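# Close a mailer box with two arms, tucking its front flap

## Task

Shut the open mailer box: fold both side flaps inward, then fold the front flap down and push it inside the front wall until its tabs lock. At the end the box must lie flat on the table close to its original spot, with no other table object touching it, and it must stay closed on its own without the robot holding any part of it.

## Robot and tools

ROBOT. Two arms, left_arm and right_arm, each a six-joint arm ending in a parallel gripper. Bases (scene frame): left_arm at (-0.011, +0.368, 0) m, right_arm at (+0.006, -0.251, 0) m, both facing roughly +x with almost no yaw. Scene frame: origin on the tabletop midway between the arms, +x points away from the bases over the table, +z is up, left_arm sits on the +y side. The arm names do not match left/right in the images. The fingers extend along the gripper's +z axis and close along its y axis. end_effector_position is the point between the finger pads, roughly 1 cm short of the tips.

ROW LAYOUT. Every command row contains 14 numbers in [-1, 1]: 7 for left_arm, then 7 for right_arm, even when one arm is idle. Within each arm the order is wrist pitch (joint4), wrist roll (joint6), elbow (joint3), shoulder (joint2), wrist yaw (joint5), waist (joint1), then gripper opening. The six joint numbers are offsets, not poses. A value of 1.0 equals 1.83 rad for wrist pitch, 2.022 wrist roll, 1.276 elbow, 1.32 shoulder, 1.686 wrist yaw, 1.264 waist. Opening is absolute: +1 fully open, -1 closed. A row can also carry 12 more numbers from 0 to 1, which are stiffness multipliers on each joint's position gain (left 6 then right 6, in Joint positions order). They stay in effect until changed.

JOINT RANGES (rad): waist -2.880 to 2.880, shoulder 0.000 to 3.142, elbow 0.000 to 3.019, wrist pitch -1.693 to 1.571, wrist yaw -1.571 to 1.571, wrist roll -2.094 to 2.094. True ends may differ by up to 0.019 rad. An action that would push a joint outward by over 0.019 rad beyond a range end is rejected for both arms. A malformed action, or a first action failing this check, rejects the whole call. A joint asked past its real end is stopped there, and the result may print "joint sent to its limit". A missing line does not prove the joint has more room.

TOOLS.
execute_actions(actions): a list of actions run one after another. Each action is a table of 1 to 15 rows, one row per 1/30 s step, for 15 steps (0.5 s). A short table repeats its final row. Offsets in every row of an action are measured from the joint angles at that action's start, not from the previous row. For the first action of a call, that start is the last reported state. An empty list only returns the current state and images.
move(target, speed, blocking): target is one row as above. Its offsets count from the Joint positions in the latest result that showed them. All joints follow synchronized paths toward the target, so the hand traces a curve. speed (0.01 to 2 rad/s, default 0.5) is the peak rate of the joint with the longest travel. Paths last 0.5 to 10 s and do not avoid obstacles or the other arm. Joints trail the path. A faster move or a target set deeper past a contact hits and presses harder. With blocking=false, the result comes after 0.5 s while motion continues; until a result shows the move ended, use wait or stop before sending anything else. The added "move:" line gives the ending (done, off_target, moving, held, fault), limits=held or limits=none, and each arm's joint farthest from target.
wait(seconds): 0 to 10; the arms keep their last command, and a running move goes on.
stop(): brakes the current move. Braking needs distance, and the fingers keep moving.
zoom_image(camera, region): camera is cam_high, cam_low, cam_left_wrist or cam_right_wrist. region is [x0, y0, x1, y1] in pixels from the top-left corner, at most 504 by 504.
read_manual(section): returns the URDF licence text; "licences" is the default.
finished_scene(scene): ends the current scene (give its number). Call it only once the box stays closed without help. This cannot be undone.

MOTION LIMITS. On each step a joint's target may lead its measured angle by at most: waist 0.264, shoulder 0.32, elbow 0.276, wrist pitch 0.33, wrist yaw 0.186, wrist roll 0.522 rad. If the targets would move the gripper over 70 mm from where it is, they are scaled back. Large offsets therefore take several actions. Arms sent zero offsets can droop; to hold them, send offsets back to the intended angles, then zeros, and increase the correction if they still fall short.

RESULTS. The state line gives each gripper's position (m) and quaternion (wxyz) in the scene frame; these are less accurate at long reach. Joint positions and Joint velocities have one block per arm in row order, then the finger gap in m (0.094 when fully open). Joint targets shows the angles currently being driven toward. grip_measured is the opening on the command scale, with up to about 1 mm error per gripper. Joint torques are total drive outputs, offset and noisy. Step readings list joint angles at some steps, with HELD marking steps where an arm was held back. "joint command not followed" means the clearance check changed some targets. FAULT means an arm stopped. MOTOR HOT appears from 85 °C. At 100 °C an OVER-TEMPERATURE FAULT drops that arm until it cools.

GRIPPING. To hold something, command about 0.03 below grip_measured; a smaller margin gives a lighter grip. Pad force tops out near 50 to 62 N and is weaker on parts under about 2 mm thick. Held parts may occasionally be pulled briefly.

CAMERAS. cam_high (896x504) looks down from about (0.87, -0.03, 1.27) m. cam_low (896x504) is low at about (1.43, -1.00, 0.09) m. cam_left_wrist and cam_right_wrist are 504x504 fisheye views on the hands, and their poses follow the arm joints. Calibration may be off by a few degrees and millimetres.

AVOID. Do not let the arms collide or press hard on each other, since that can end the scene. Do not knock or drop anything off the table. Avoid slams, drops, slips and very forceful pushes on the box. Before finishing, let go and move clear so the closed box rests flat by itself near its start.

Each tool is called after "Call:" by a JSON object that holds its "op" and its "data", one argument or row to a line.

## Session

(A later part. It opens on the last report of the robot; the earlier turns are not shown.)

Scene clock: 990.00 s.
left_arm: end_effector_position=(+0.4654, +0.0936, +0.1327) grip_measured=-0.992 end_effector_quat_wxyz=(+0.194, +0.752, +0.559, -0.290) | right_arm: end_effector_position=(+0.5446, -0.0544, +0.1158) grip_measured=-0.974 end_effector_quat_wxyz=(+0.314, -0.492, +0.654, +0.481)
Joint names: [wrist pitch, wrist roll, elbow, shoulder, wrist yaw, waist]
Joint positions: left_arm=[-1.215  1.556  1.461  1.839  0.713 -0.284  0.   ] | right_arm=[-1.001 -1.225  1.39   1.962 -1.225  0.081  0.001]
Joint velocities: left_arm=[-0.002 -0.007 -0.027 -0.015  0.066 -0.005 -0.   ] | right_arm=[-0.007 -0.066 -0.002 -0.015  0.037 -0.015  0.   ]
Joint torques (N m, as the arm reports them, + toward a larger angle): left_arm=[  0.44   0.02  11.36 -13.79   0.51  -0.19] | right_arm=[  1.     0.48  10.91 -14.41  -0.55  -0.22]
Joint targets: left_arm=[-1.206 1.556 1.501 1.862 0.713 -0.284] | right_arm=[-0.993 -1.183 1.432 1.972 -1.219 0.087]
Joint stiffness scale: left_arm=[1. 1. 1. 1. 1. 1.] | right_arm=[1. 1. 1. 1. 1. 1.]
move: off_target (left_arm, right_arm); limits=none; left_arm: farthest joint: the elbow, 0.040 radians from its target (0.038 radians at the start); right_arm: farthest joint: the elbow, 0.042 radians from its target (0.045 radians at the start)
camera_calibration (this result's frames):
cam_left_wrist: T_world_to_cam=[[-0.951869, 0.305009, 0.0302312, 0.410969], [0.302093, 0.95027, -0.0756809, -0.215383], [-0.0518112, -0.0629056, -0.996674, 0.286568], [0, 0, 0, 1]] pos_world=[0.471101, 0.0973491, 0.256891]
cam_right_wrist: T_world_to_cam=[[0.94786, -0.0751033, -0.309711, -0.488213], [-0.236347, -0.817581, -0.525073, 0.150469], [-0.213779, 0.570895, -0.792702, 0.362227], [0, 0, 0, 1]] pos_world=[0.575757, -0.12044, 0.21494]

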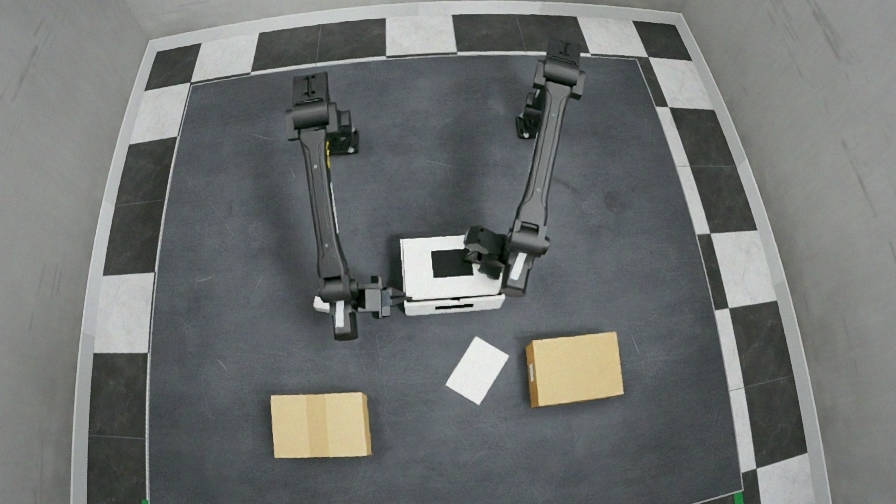

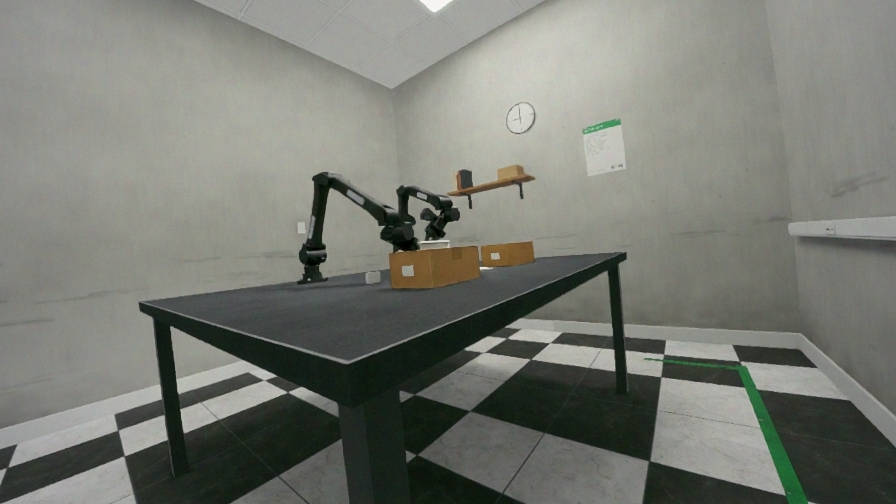

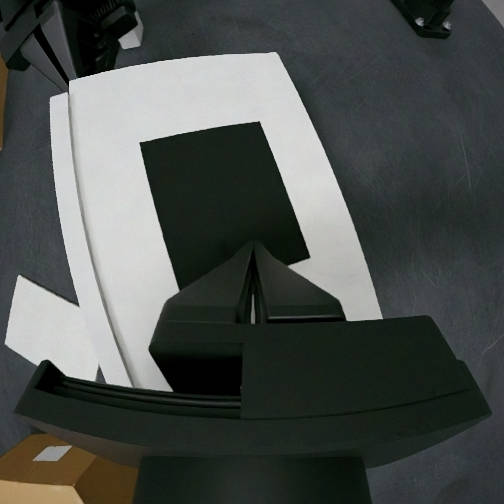

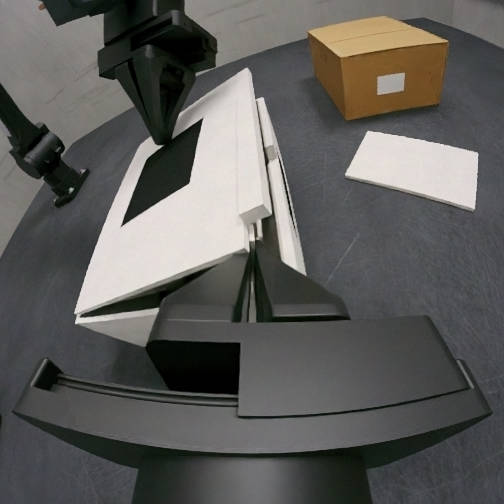

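Call:
{"op": "move", "data": {
  "target": [0.003,0,0.03,0.015,0,0,-1, 0,0,0.03,0,0,0,-0.75],
  "speed": 0.05
}}

Call:
{"op": "move", "data": {
  "target": [0.003,0,0.03,0.015,0,0,-1, 0,0,0.03,-0.02,0,-0.06,-0.75],
  "speed": 0.08
}}

Call:
{"op": "move", "data": {
  "target": [0.015,0,0.03,0.06,0,0,-1, -0.04,-0.17,0.03,-0.08,0,0,-1],
  "speed": 0.15
}}

Scene clock: 1000.77 s.
left_arm: end_effector_position=(+0.4650, +0.0932, +0.1333) grip_measured=-0.992 end_effector_quat_wxyz=(+0.195, +0.752, +0.559, -0.292) | right_arm: end_effector_position=(+0.5449, -0.0555, +0.1153) grip_measured=-0.752 end_effector_quat_wxyz=(+0.314, -0.492, +0.655, +0.480)
Joint names: [wrist pitch, wrist roll, elbow, shoulder, wrist yaw, waist]
Joint positions: left_arm=[-1.217  1.556  1.461  1.839  0.717 -0.284  0.   ] | right_arm=[-1.001 -1.225  1.39   1.962 -1.221  0.079  0.012]
Joint velocities: left_arm=[ 0.002  0.022  0.012  0.005 -0.081  0.005 -0.001] | right_arm=[-0.017 -0.051  0.002 -0.005  0.037  0.005 -0.   ]
Joint torques (N m, as the arm reports them, + toward a larger angle): left_arm=[  0.33   0.02  11.15 -14.02   0.35  -0.11] | right_arm=[  0.52  -0.09  10.53 -15.25  -0.97  -0.85]
Joint targets: left_arm=[-1.209 1.556 1.499 1.859 0.713 -0.284] | right_arm=[-1.001 -1.225 1.428 1.962 -1.225 0.081]
Joint stiffness scale: left_arm=[1. 1. 1. 1. 1. 1.] | right_arm=[1. 1. 1. 1. 1. 1.]
move: off_target (left_arm, right_arm); limits=none; left_arm: farthest joint: the elbow, 0.038 radians from its target (0.038 radians at the start); right_arm: farthest joint: the elbow, 0.038 radians from its target (0.038 radians at the start)
camera_calibration (this result's frames):
cam_left_wrist: T_world_to_cam=[[-0.951825, 0.30503, 0.0313996, 0.4106], [0.301816, 0.950016, -0.0798538, -0.214086], [-0.0541879, -0.0665299, -0.996312, 0.288528], [0, 0, 0, 1]] pos_world=[0.471068, 0.0973353, 0.257476]
cam_right_wrist: T_world_to_cam=[[0.947933, -0.0774749, -0.308902, -0.489022], [-0.237182, -0.819033, -0.522426, 0.149485], [-0.212526, 0.568491, -0.794765, 0.361859], [0, 0, 0, 1]] pos_world=[0.57592, -0.121168, 0.214627]

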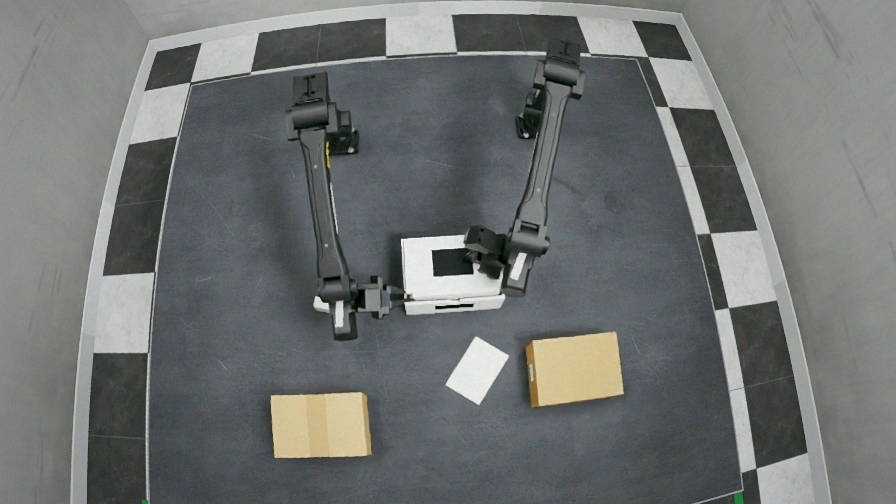

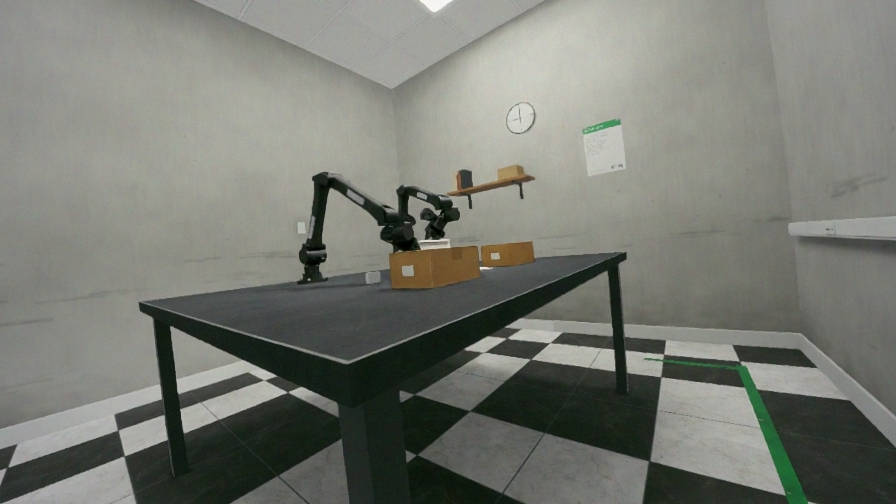

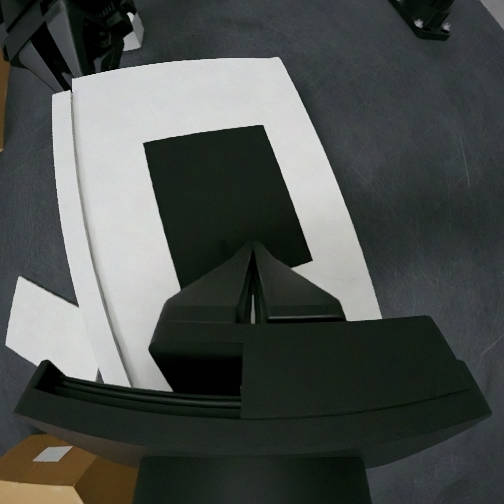

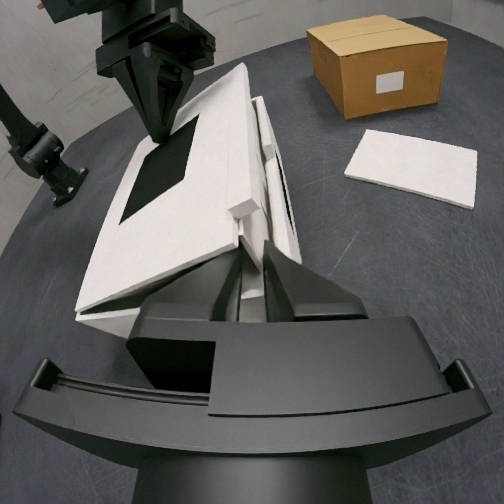

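Scene clock: 1002.07 s.
left_arm: end_effector_position=(+0.4650, +0.0932, +0.1333) grip_measured=-0.992 end_effector_quat_wxyz=(+0.195, +0.752, +0.559, -0.292) | right_arm: end_effector_position=(+0.5565, -0.0904, +0.1224) grip_measured=-0.752 end_effector_quat_wxyz=(+0.334, -0.474, +0.669, +0.466)
Joint names: [wrist pitch, wrist roll, elbow, shoulder, wrist yaw, waist]
Joint positions: left_arm=[-1.217  1.556  1.461  1.839  0.717 -0.284  0.   ] | right_arm=[-1.001 -1.225  1.39   1.948 -1.22   0.015  0.012]
Joint velocities: left_arm=[ 0.002  0.007 -0.002 -0.015 -0.051 -0.005 -0.001] | right_arm=[-0.002  0.007 -0.012 -0.015  0.022  0.015 -0.001]
Joint torques (N m, as the arm reports them, + toward a larger angle): left_arm=[  0.25   0.02  11.19 -14.06   0.51  -0.1 ] | right_arm=[  0.86  -0.05  10.85 -16.53  -0.86  -1.66]
Joint targets: left_arm=[-1.211 1.556 1.500 1.859 0.716 -0.284] | right_arm=[-1.001 -1.225 1.428 1.935 -1.221 0.003]
Joint stiffness scale: left_arm=[1. 1. 1. 1. 1. 1.] | right_arm=[1. 1. 1. 1. 1. 1.]
move: off_target (left_arm, right_arm); limits=none; left_arm: farthest joint: the elbow, 0.038 radians from its target (0.038 radians at the start); right_arm: farthest joint: the elbow, 0.038 radians from its target (0.038 radians at the start)
camera_calibration (this result's frames):
cam_left_wrist: T_world_to_cam=[[-0.951825, 0.30503, 0.0313996, 0.4106], [0.301816, 0.950016, -0.0798538, -0.214086], [-0.0541879, -0.0665299, -0.996312, 0.288528], [0, 0, 0, 1]] pos_world=[0.471068, 0.0973353, 0.257476]
cam_right_wrist: T_world_to_cam=[[0.945177, -0.138378, -0.295792, -0.50612], [-0.281959, -0.802761, -0.525428, 0.15405], [-0.164742, 0.580023, -0.797768, 0.364637], [0, 0, 0, 1]] pos_world=[0.58188, -0.157868, 0.222132]

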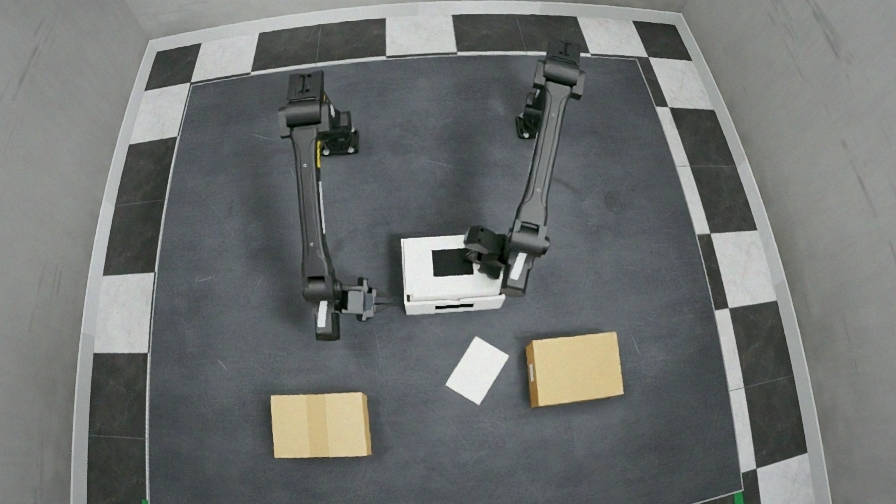

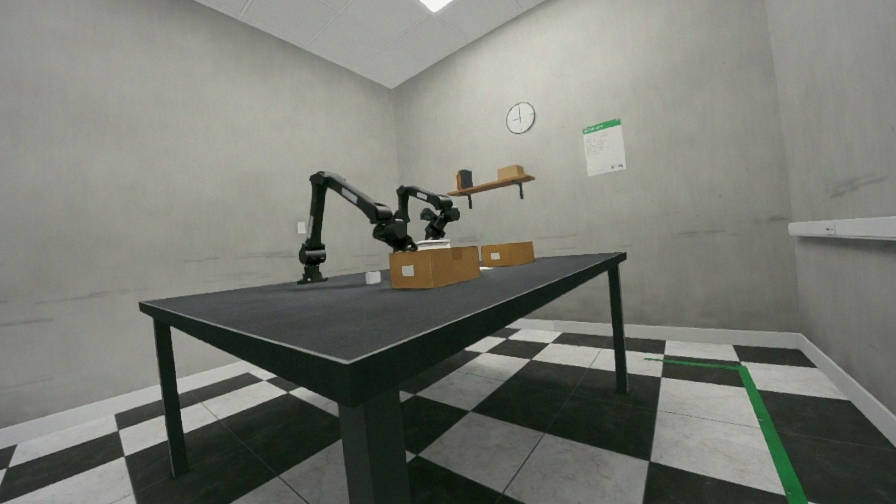

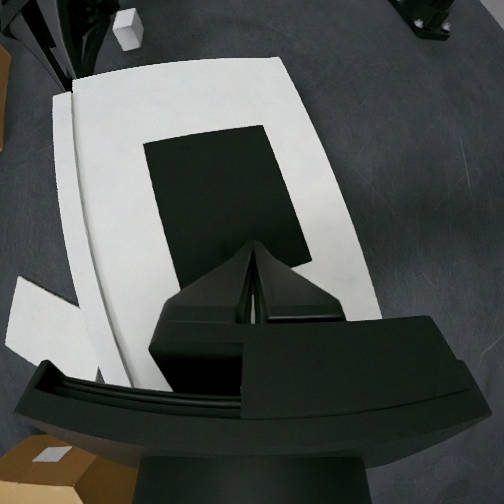

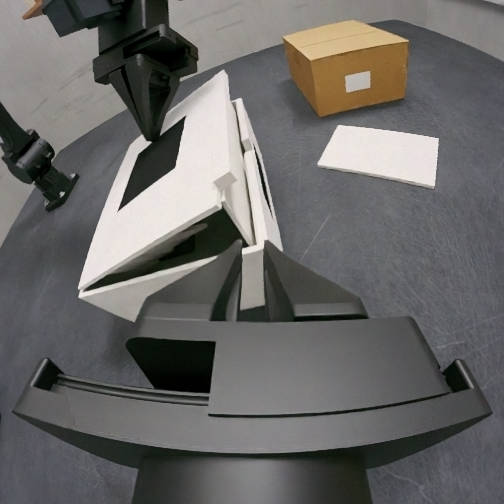

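Scene clock: 1004.93 s.
left_arm: end_effector_position=(+0.4680, +0.0919, +0.1139) grip_measured=-0.992 end_effector_quat_wxyz=(+0.186, +0.749, +0.562, -0.299) | right_arm: end_effector_position=(+0.5467, -0.0904, +0.1713) grip_measured=-0.996 end_effector_quat_wxyz=(-0.415, +0.584, -0.575, -0.395)
Joint names: [wrist pitch, wrist roll, elbow, shoulder, wrist yaw, waist]
Joint positions: left_arm=[-1.204  1.556  1.464  1.878  0.719 -0.284  0.   ] | right_arm=[-1.063 -1.556  1.39   1.854 -1.22   0.015  0.   ]
Joint velocities: left_arm=[ 0.007 -0.051 -0.007 -0.005  0.022  0.015 -0.001] | right_arm=[ 0.007  0.022  0.002 -0.015 -0.066 -0.005 -0.001]
Joint torques (N m, as the arm reports them, + toward a larger angle): left_arm=[  0.62   0.02  10.85 -12.87   0.42  -0.16] | right_arm=[  0.26  -0.12  11.02 -15.62  -0.78   0.32]
Joint targets: left_arm=[-1.189 1.556 1.500 1.918 0.717 -0.284] | right_arm=[-1.074 -1.568 1.428 1.842 -1.220 0.015]
Joint stiffness scale: left_arm=[1. 1. 1. 1. 1. 1.] | right_arm=[1. 1. 1. 1. 1. 1.]
move: off_target (left_arm, right_arm); limits=none; left_arm: farthest joint: the shoulder, 0.040 radians from its target (0.079 radians at the start); right_arm: farthest joint: the elbow, 0.038 radians from its target (0.038 radians at the start)
camera_calibration (this result's frames):
cam_left_wrist: T_world_to_cam=[[-0.950827, 0.304723, 0.0554221, 0.411207], [0.299834, 0.950468, -0.0819098, -0.214192], [-0.0776368, -0.0612646, -0.995098, 0.279636], [0, 0, 0, 1]] pos_world=[0.476919, 0.0954103, 0.237931]
cam_right_wrist: T_world_to_cam=[[0.998776, -0.026874, 0.0415162, -0.559378], [0.00166609, -0.820712, -0.57134, 0.0281832], [0.049427, 0.57071, -0.819663, 0.287879], [0, 0, 0, 1]] pos_world=[0.544417, -0.156198, 0.275289]

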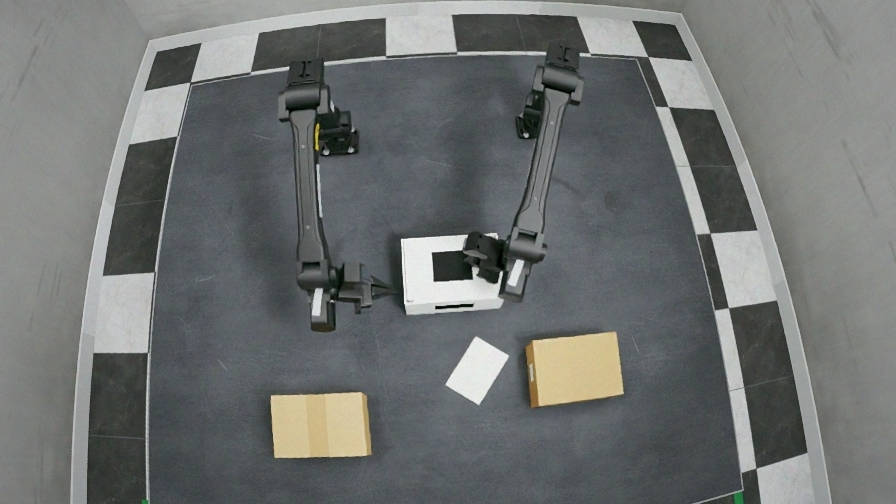

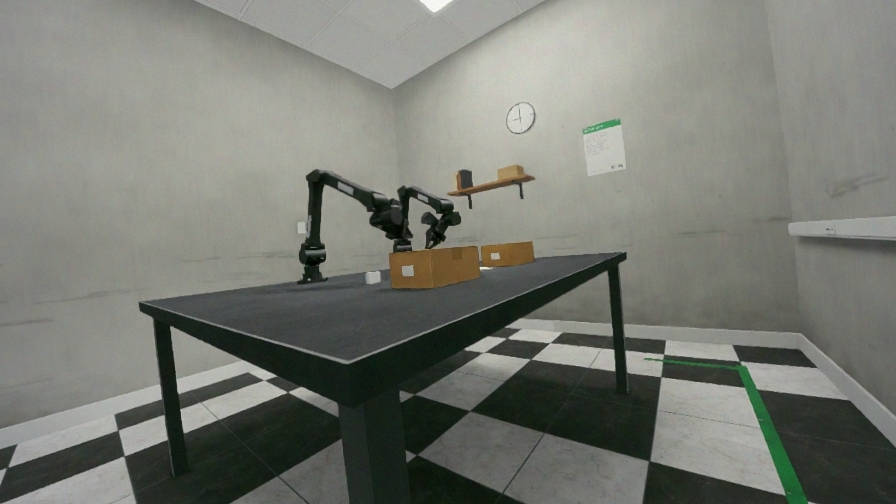

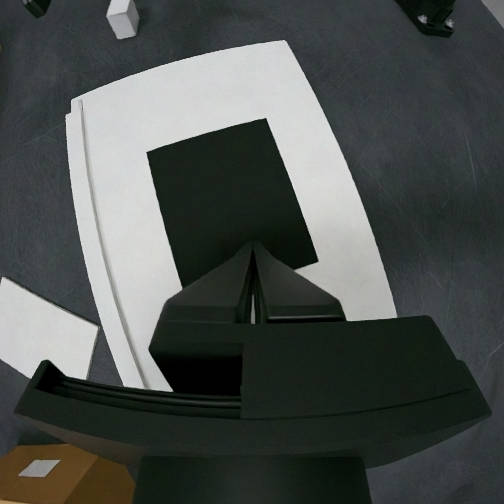

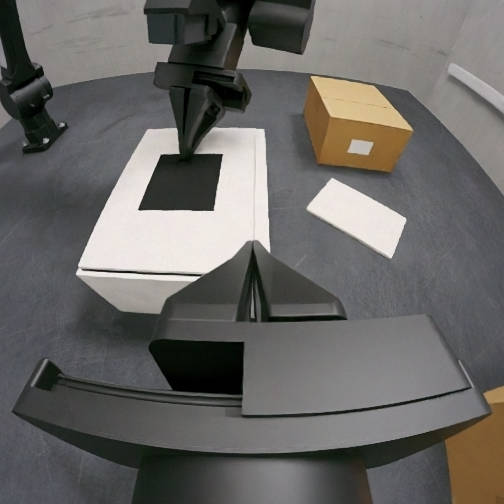

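Call:
{"op": "move", "data": {
  "target": [0.005,0,0.03,0.03,0,0,-1, 0,0,0.03,0,0.13,0.11,-1],
  "speed": 0.15
}}

Call:
{"op": "move", "data": {
  "target": [0.005,0,0.03,0.03,0,0,-1, 0.02,0,0.03,0.08,0,0,-1],
  "speed": 0.06
}}

Scene clock: 1026.93 s.
left_arm: end_effector_position=(+0.4679, +0.0918, +0.1140) grip_measured=-0.992 end_effector_quat_wxyz=(+0.187, +0.749, +0.562, -0.299) | right_arm: end_effector_position=(+0.5252, -0.0387, +0.1382) grip_measured=-0.996 end_effector_quat_wxyz=(-0.330, +0.661, -0.575, -0.351)
Joint names: [wrist pitch, wrist roll, elbow, shoulder, wrist yaw, waist]
Joint positions: left_arm=[-1.204  1.556  1.464  1.878  0.72  -0.284  0.   ] | right_arm=[-1.063 -1.557  1.39   1.854 -1.005  0.143  0.   ]
Joint velocities: left_arm=[ 0.002 -0.037 -0.007 -0.005  0.066 -0.005  0.   ] | right_arm=[-0.037 -0.022 -0.002  0.005  0.007  0.005  0.   ]
Joint torques (N m, as the arm reports them, + toward a larger angle): left_arm=[  0.39   0.03  11.02 -12.8    0.49  -0.14] | right_arm=[  0.69   0.02  11.12 -14.49  -0.6    0.25]
Joint targets: left_arm=[-1.194 1.556 1.502 1.918 0.719 -0.284] | right_arm=[-1.063 -1.557 1.428 1.854 -1.001 0.154]
Joint stiffness scale: left_arm=[1. 1. 1. 1. 1. 1.] | right_arm=[1. 1. 1. 1. 1. 1.]
move: off_target (left_arm, right_arm); limits=none; left_arm: farthest joint: the shoulder, 0.039 radians from its target (0.039 radians at the start); right_arm: farthest joint: the elbow, 0.038 radians from its target (0.038 radians at the start)
camera_calibration (this result's frames):
cam_left_wrist: T_world_to_cam=[[-0.950825, 0.304729, 0.0554266, 0.411204], [0.29978, 0.95042, -0.0826692, -0.21397], [-0.0778702, -0.0619882, -0.995035, 0.279883], [0, 0, 0, 1]] pos_world=[0.476921, 0.0954054, 0.238013]
cam_right_wrist: T_world_to_cam=[[0.993685, 0.101454, 0.0479314, -0.528424], [0.11209, -0.917015, -0.382778, -0.0360415], [0.00511956, 0.385733, -0.922596, 0.262606], [0, 0, 0, 1]] pos_world=[0.527782, -0.080736, 0.253812]

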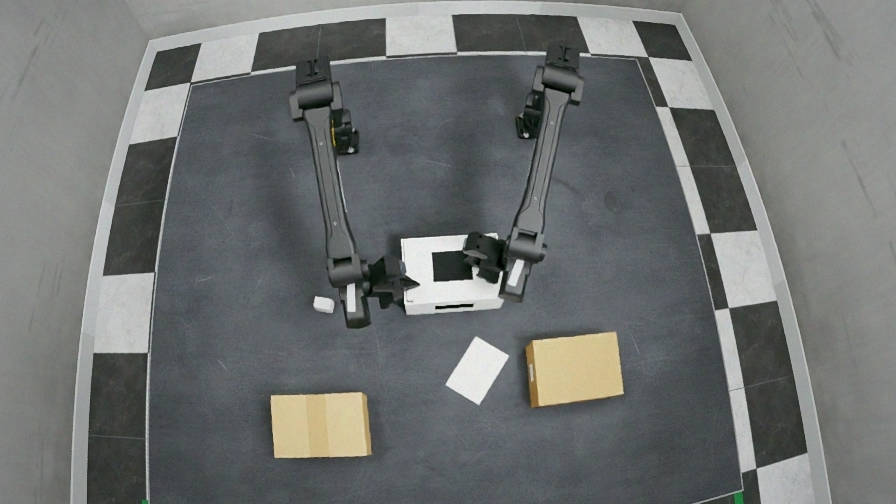

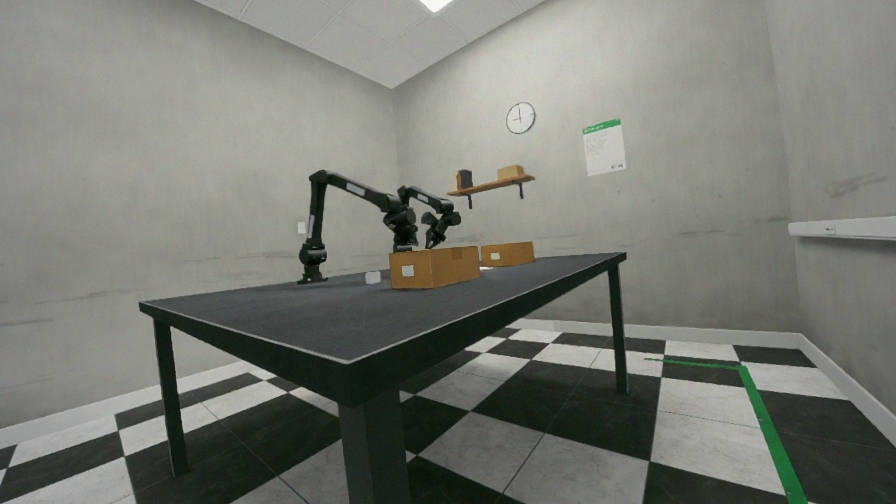

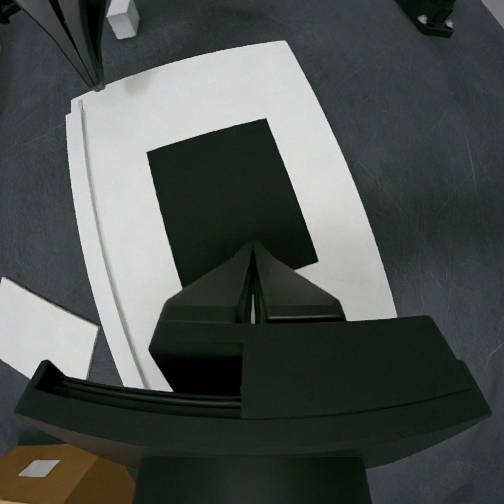

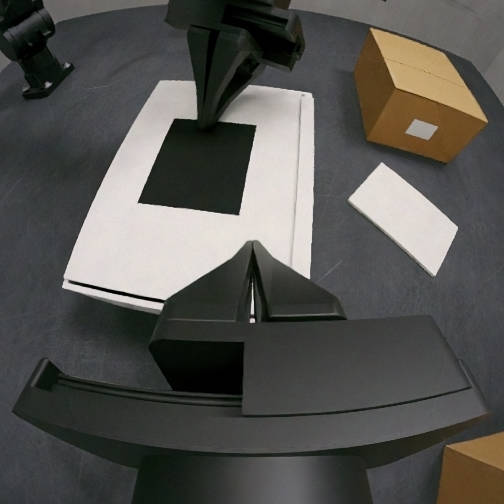

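Scene clock: 1028.97 s.
left_arm: end_effector_position=(+0.4679, +0.0918, +0.1138) grip_measured=-0.992 end_effector_quat_wxyz=(+0.187, +0.748, +0.562, -0.300) | right_arm: end_effector_position=(+0.5325, -0.0363, +0.1140) grip_measured=-0.996 end_effector_quat_wxyz=(-0.325, +0.654, -0.578, -0.365)
Joint names: [wrist pitch, wrist roll, elbow, shoulder, wrist yaw, waist]
Joint positions: left_arm=[-1.204  1.556  1.464  1.879  0.72  -0.284  0.   ] | right_arm=[-1.047 -1.557  1.405  1.915 -1.021  0.143  0.   ]
Joint velocities: left_arm=[ 0.012  0.007 -0.012 -0.015  0.051 -0.005 -0.   ] | right_arm=[ 0.007  0.081 -0.007 -0.015 -0.037 -0.015  0.001]
Joint torques (N m, as the arm reports them, + toward a larger angle): left_arm=[  0.38   0.02  10.99 -12.89   0.5   -0.14] | right_arm=[  1.57   0.     9.62 -11.91  -0.09  -0.17]
Joint targets: left_arm=[-1.194 1.556 1.502 1.918 0.720 -0.284] | right_arm=[-1.026 -1.557 1.429 1.960 -1.005 0.143]
Joint stiffness scale: left_arm=[1. 1. 1. 1. 1. 1.] | right_arm=[1. 1. 1. 1. 1. 1.]
move: off_target (left_arm, right_arm); limits=none; left_arm: farthest joint: the shoulder, 0.039 radians from its target (0.039 radians at the start); right_arm: farthest joint: the shoulder, 0.045 radians from its target (0.105 radians at the start)
camera_calibration (this result's frames):
cam_left_wrist: T_world_to_cam=[[-0.950804, 0.304726, 0.0558096, 0.411154], [0.299723, 0.950405, -0.083045, -0.213863], [-0.0783477, -0.062232, -0.994982, 0.279964], [0, 0, 0, 1]] pos_world=[0.476961, 0.0953903, 0.237852]
cam_right_wrist: T_world_to_cam=[[0.994674, 0.101522, 0.0177828, -0.531792], [0.100211, -0.912252, -0.397183, -0.035749], [-0.0241005, 0.39685, -0.917567, 0.254761], [0, 0, 0, 1]] pos_world=[0.538682, -0.0797253, 0.229019]

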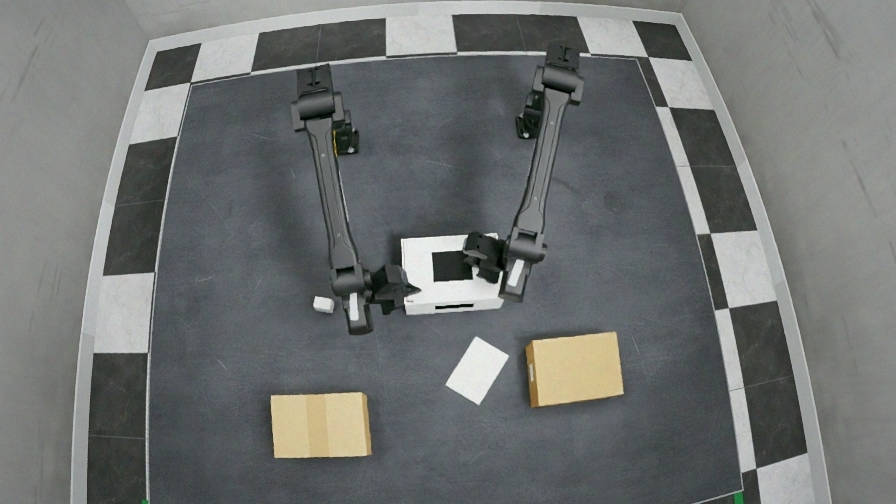

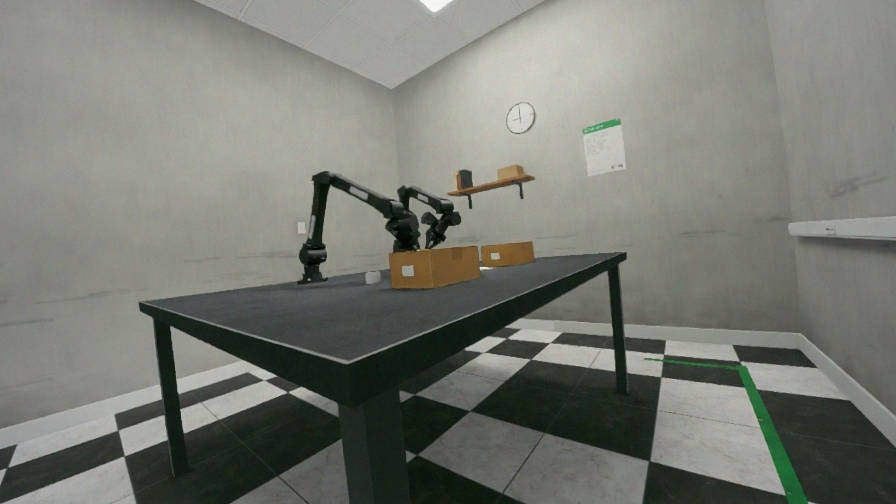

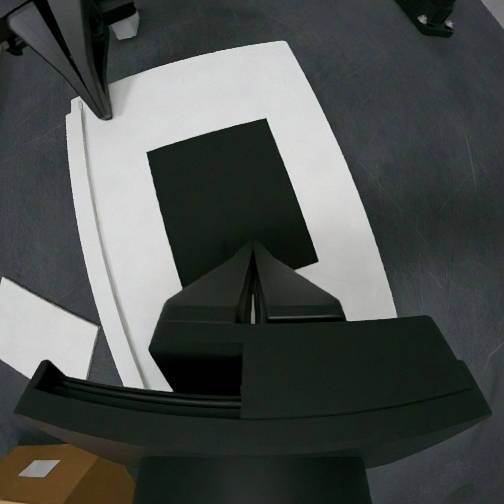

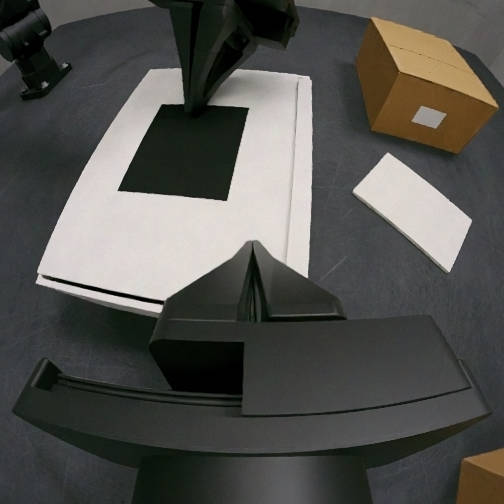

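Flat at equal height both places. Lift and check.

Call:
{"op": "move", "data": {
  "target": [-0.03,0,0.03,-0.1,0,0.08,-1, -0.03,0,0.03,-0.09,0,-0.08,-1],
  "speed": 0.15
}}

Call:
{"op": "zoom_image", "data": {
  "camera": "cam_high",
  "region": [360,210,540,330]
}}

Scene clock: 1037.03 s.
left_arm: end_effector_position=(+0.4821, +0.1420, +0.1685) grip_measured=-0.992 end_effector_quat_wxyz=(+0.223, +0.726, +0.589, -0.274) | right_arm: end_effector_position=(+0.5412, -0.0847, +0.1725) grip_measured=-0.996 end_effector_quat_wxyz=(-0.363, +0.637, -0.594, -0.330)
Joint names: [wrist pitch, wrist roll, elbow, shoulder, wrist yaw, waist]
Joint positions: left_arm=[-1.251  1.556  1.464  1.773  0.723 -0.186  0.   ] | right_arm=[-1.091 -1.557  1.405  1.803 -1.024  0.053  0.   ]
Joint velocities: left_arm=[-0.002  0.022  0.002 -0.024 -0.066  0.005 -0.   ] | right_arm=[ 0.007 -0.081 -0.012 -0.005 -0.066  0.015  0.   ]
Joint torques (N m, as the arm reports them, + toward a larger angle): left_arm=[ -0.29   0.02  11.41 -17.23   0.41   0.33] | right_arm=[  0.34   0.01  11.4  -14.81  -0.66  -0.59]
Joint targets: left_arm=[-1.258 1.556 1.502 1.746 0.720 -0.183] | right_arm=[-1.102 -1.557 1.444 1.796 -1.021 0.042]
Joint stiffness scale: left_arm=[1. 1. 1. 1. 1. 1.] | right_arm=[1. 1. 1. 1. 1. 1.]
move: off_target (left_arm, right_arm); limits=none; left_arm: farthest joint: the elbow, 0.039 radians from its target (0.039 radians at the start); right_arm: farthest joint: the elbow, 0.038 radians from its target (0.038 radians at the start)
camera_calibration (this result's frames):
cam_left_wrist: T_world_to_cam=[[-0.97758, 0.210553, -0.00212923, 0.442349], [0.20995, 0.973908, -0.0861696, -0.220813], [-0.0160696, -0.0846847, -0.996278, 0.311952], [0, 0, 0, 1]] pos_world=[0.483804, 0.148331, 0.292705]
cam_right_wrist: T_world_to_cam=[[0.996278, 0.0111598, 0.085478, -0.556772], [0.0445906, -0.915335, -0.400216, -0.0272289], [0.0737747, 0.402538, -0.912426, 0.274444], [0, 0, 0, 1]] pos_world=[0.535666, -0.129184, 0.287104]

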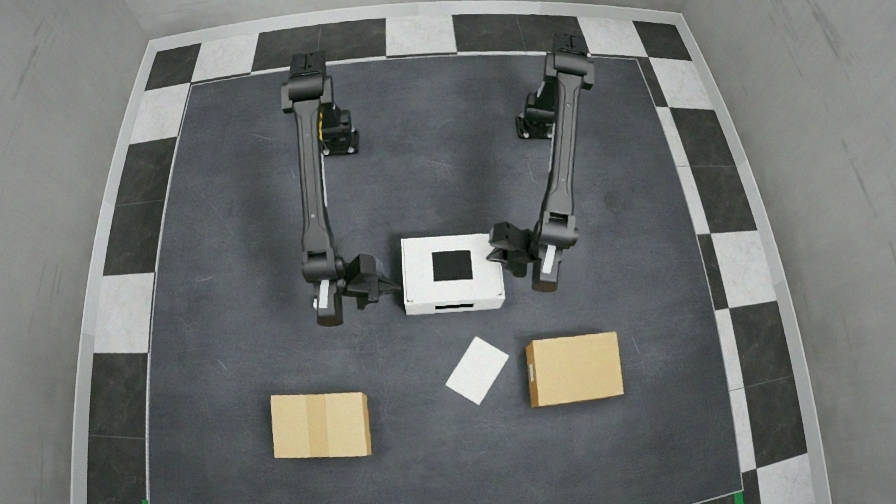

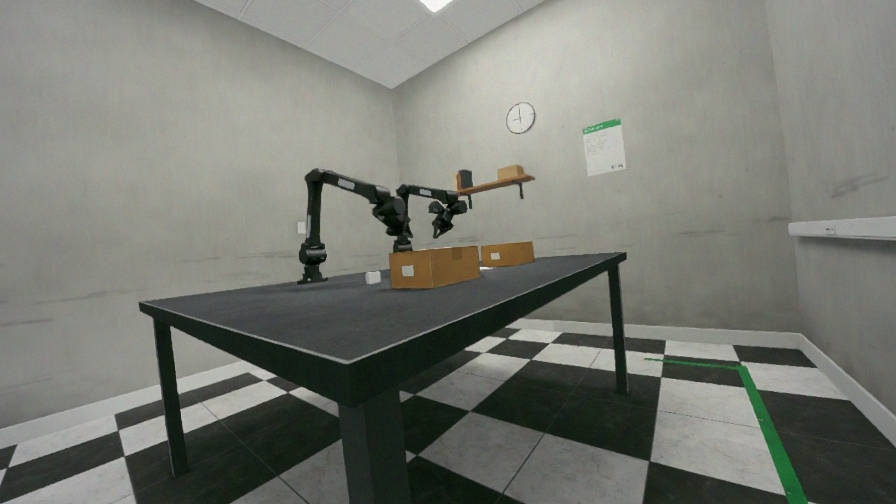

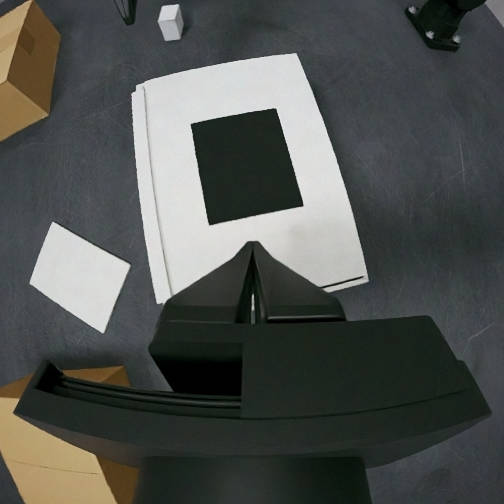

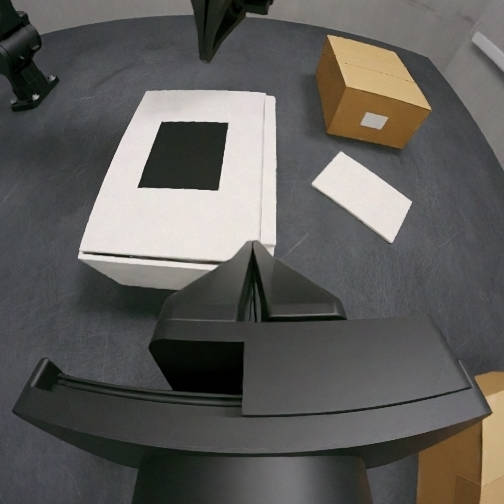

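Region (360, 210, 540, 330) of cam_high's 896x504 image, scaled by 2.800, with more detail than that image has.

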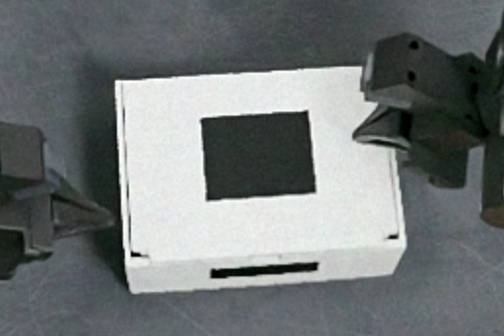

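Call:
{"op": "finished_scene", "data": {
  "scene": 1
}}

The scene is finished: the task was done.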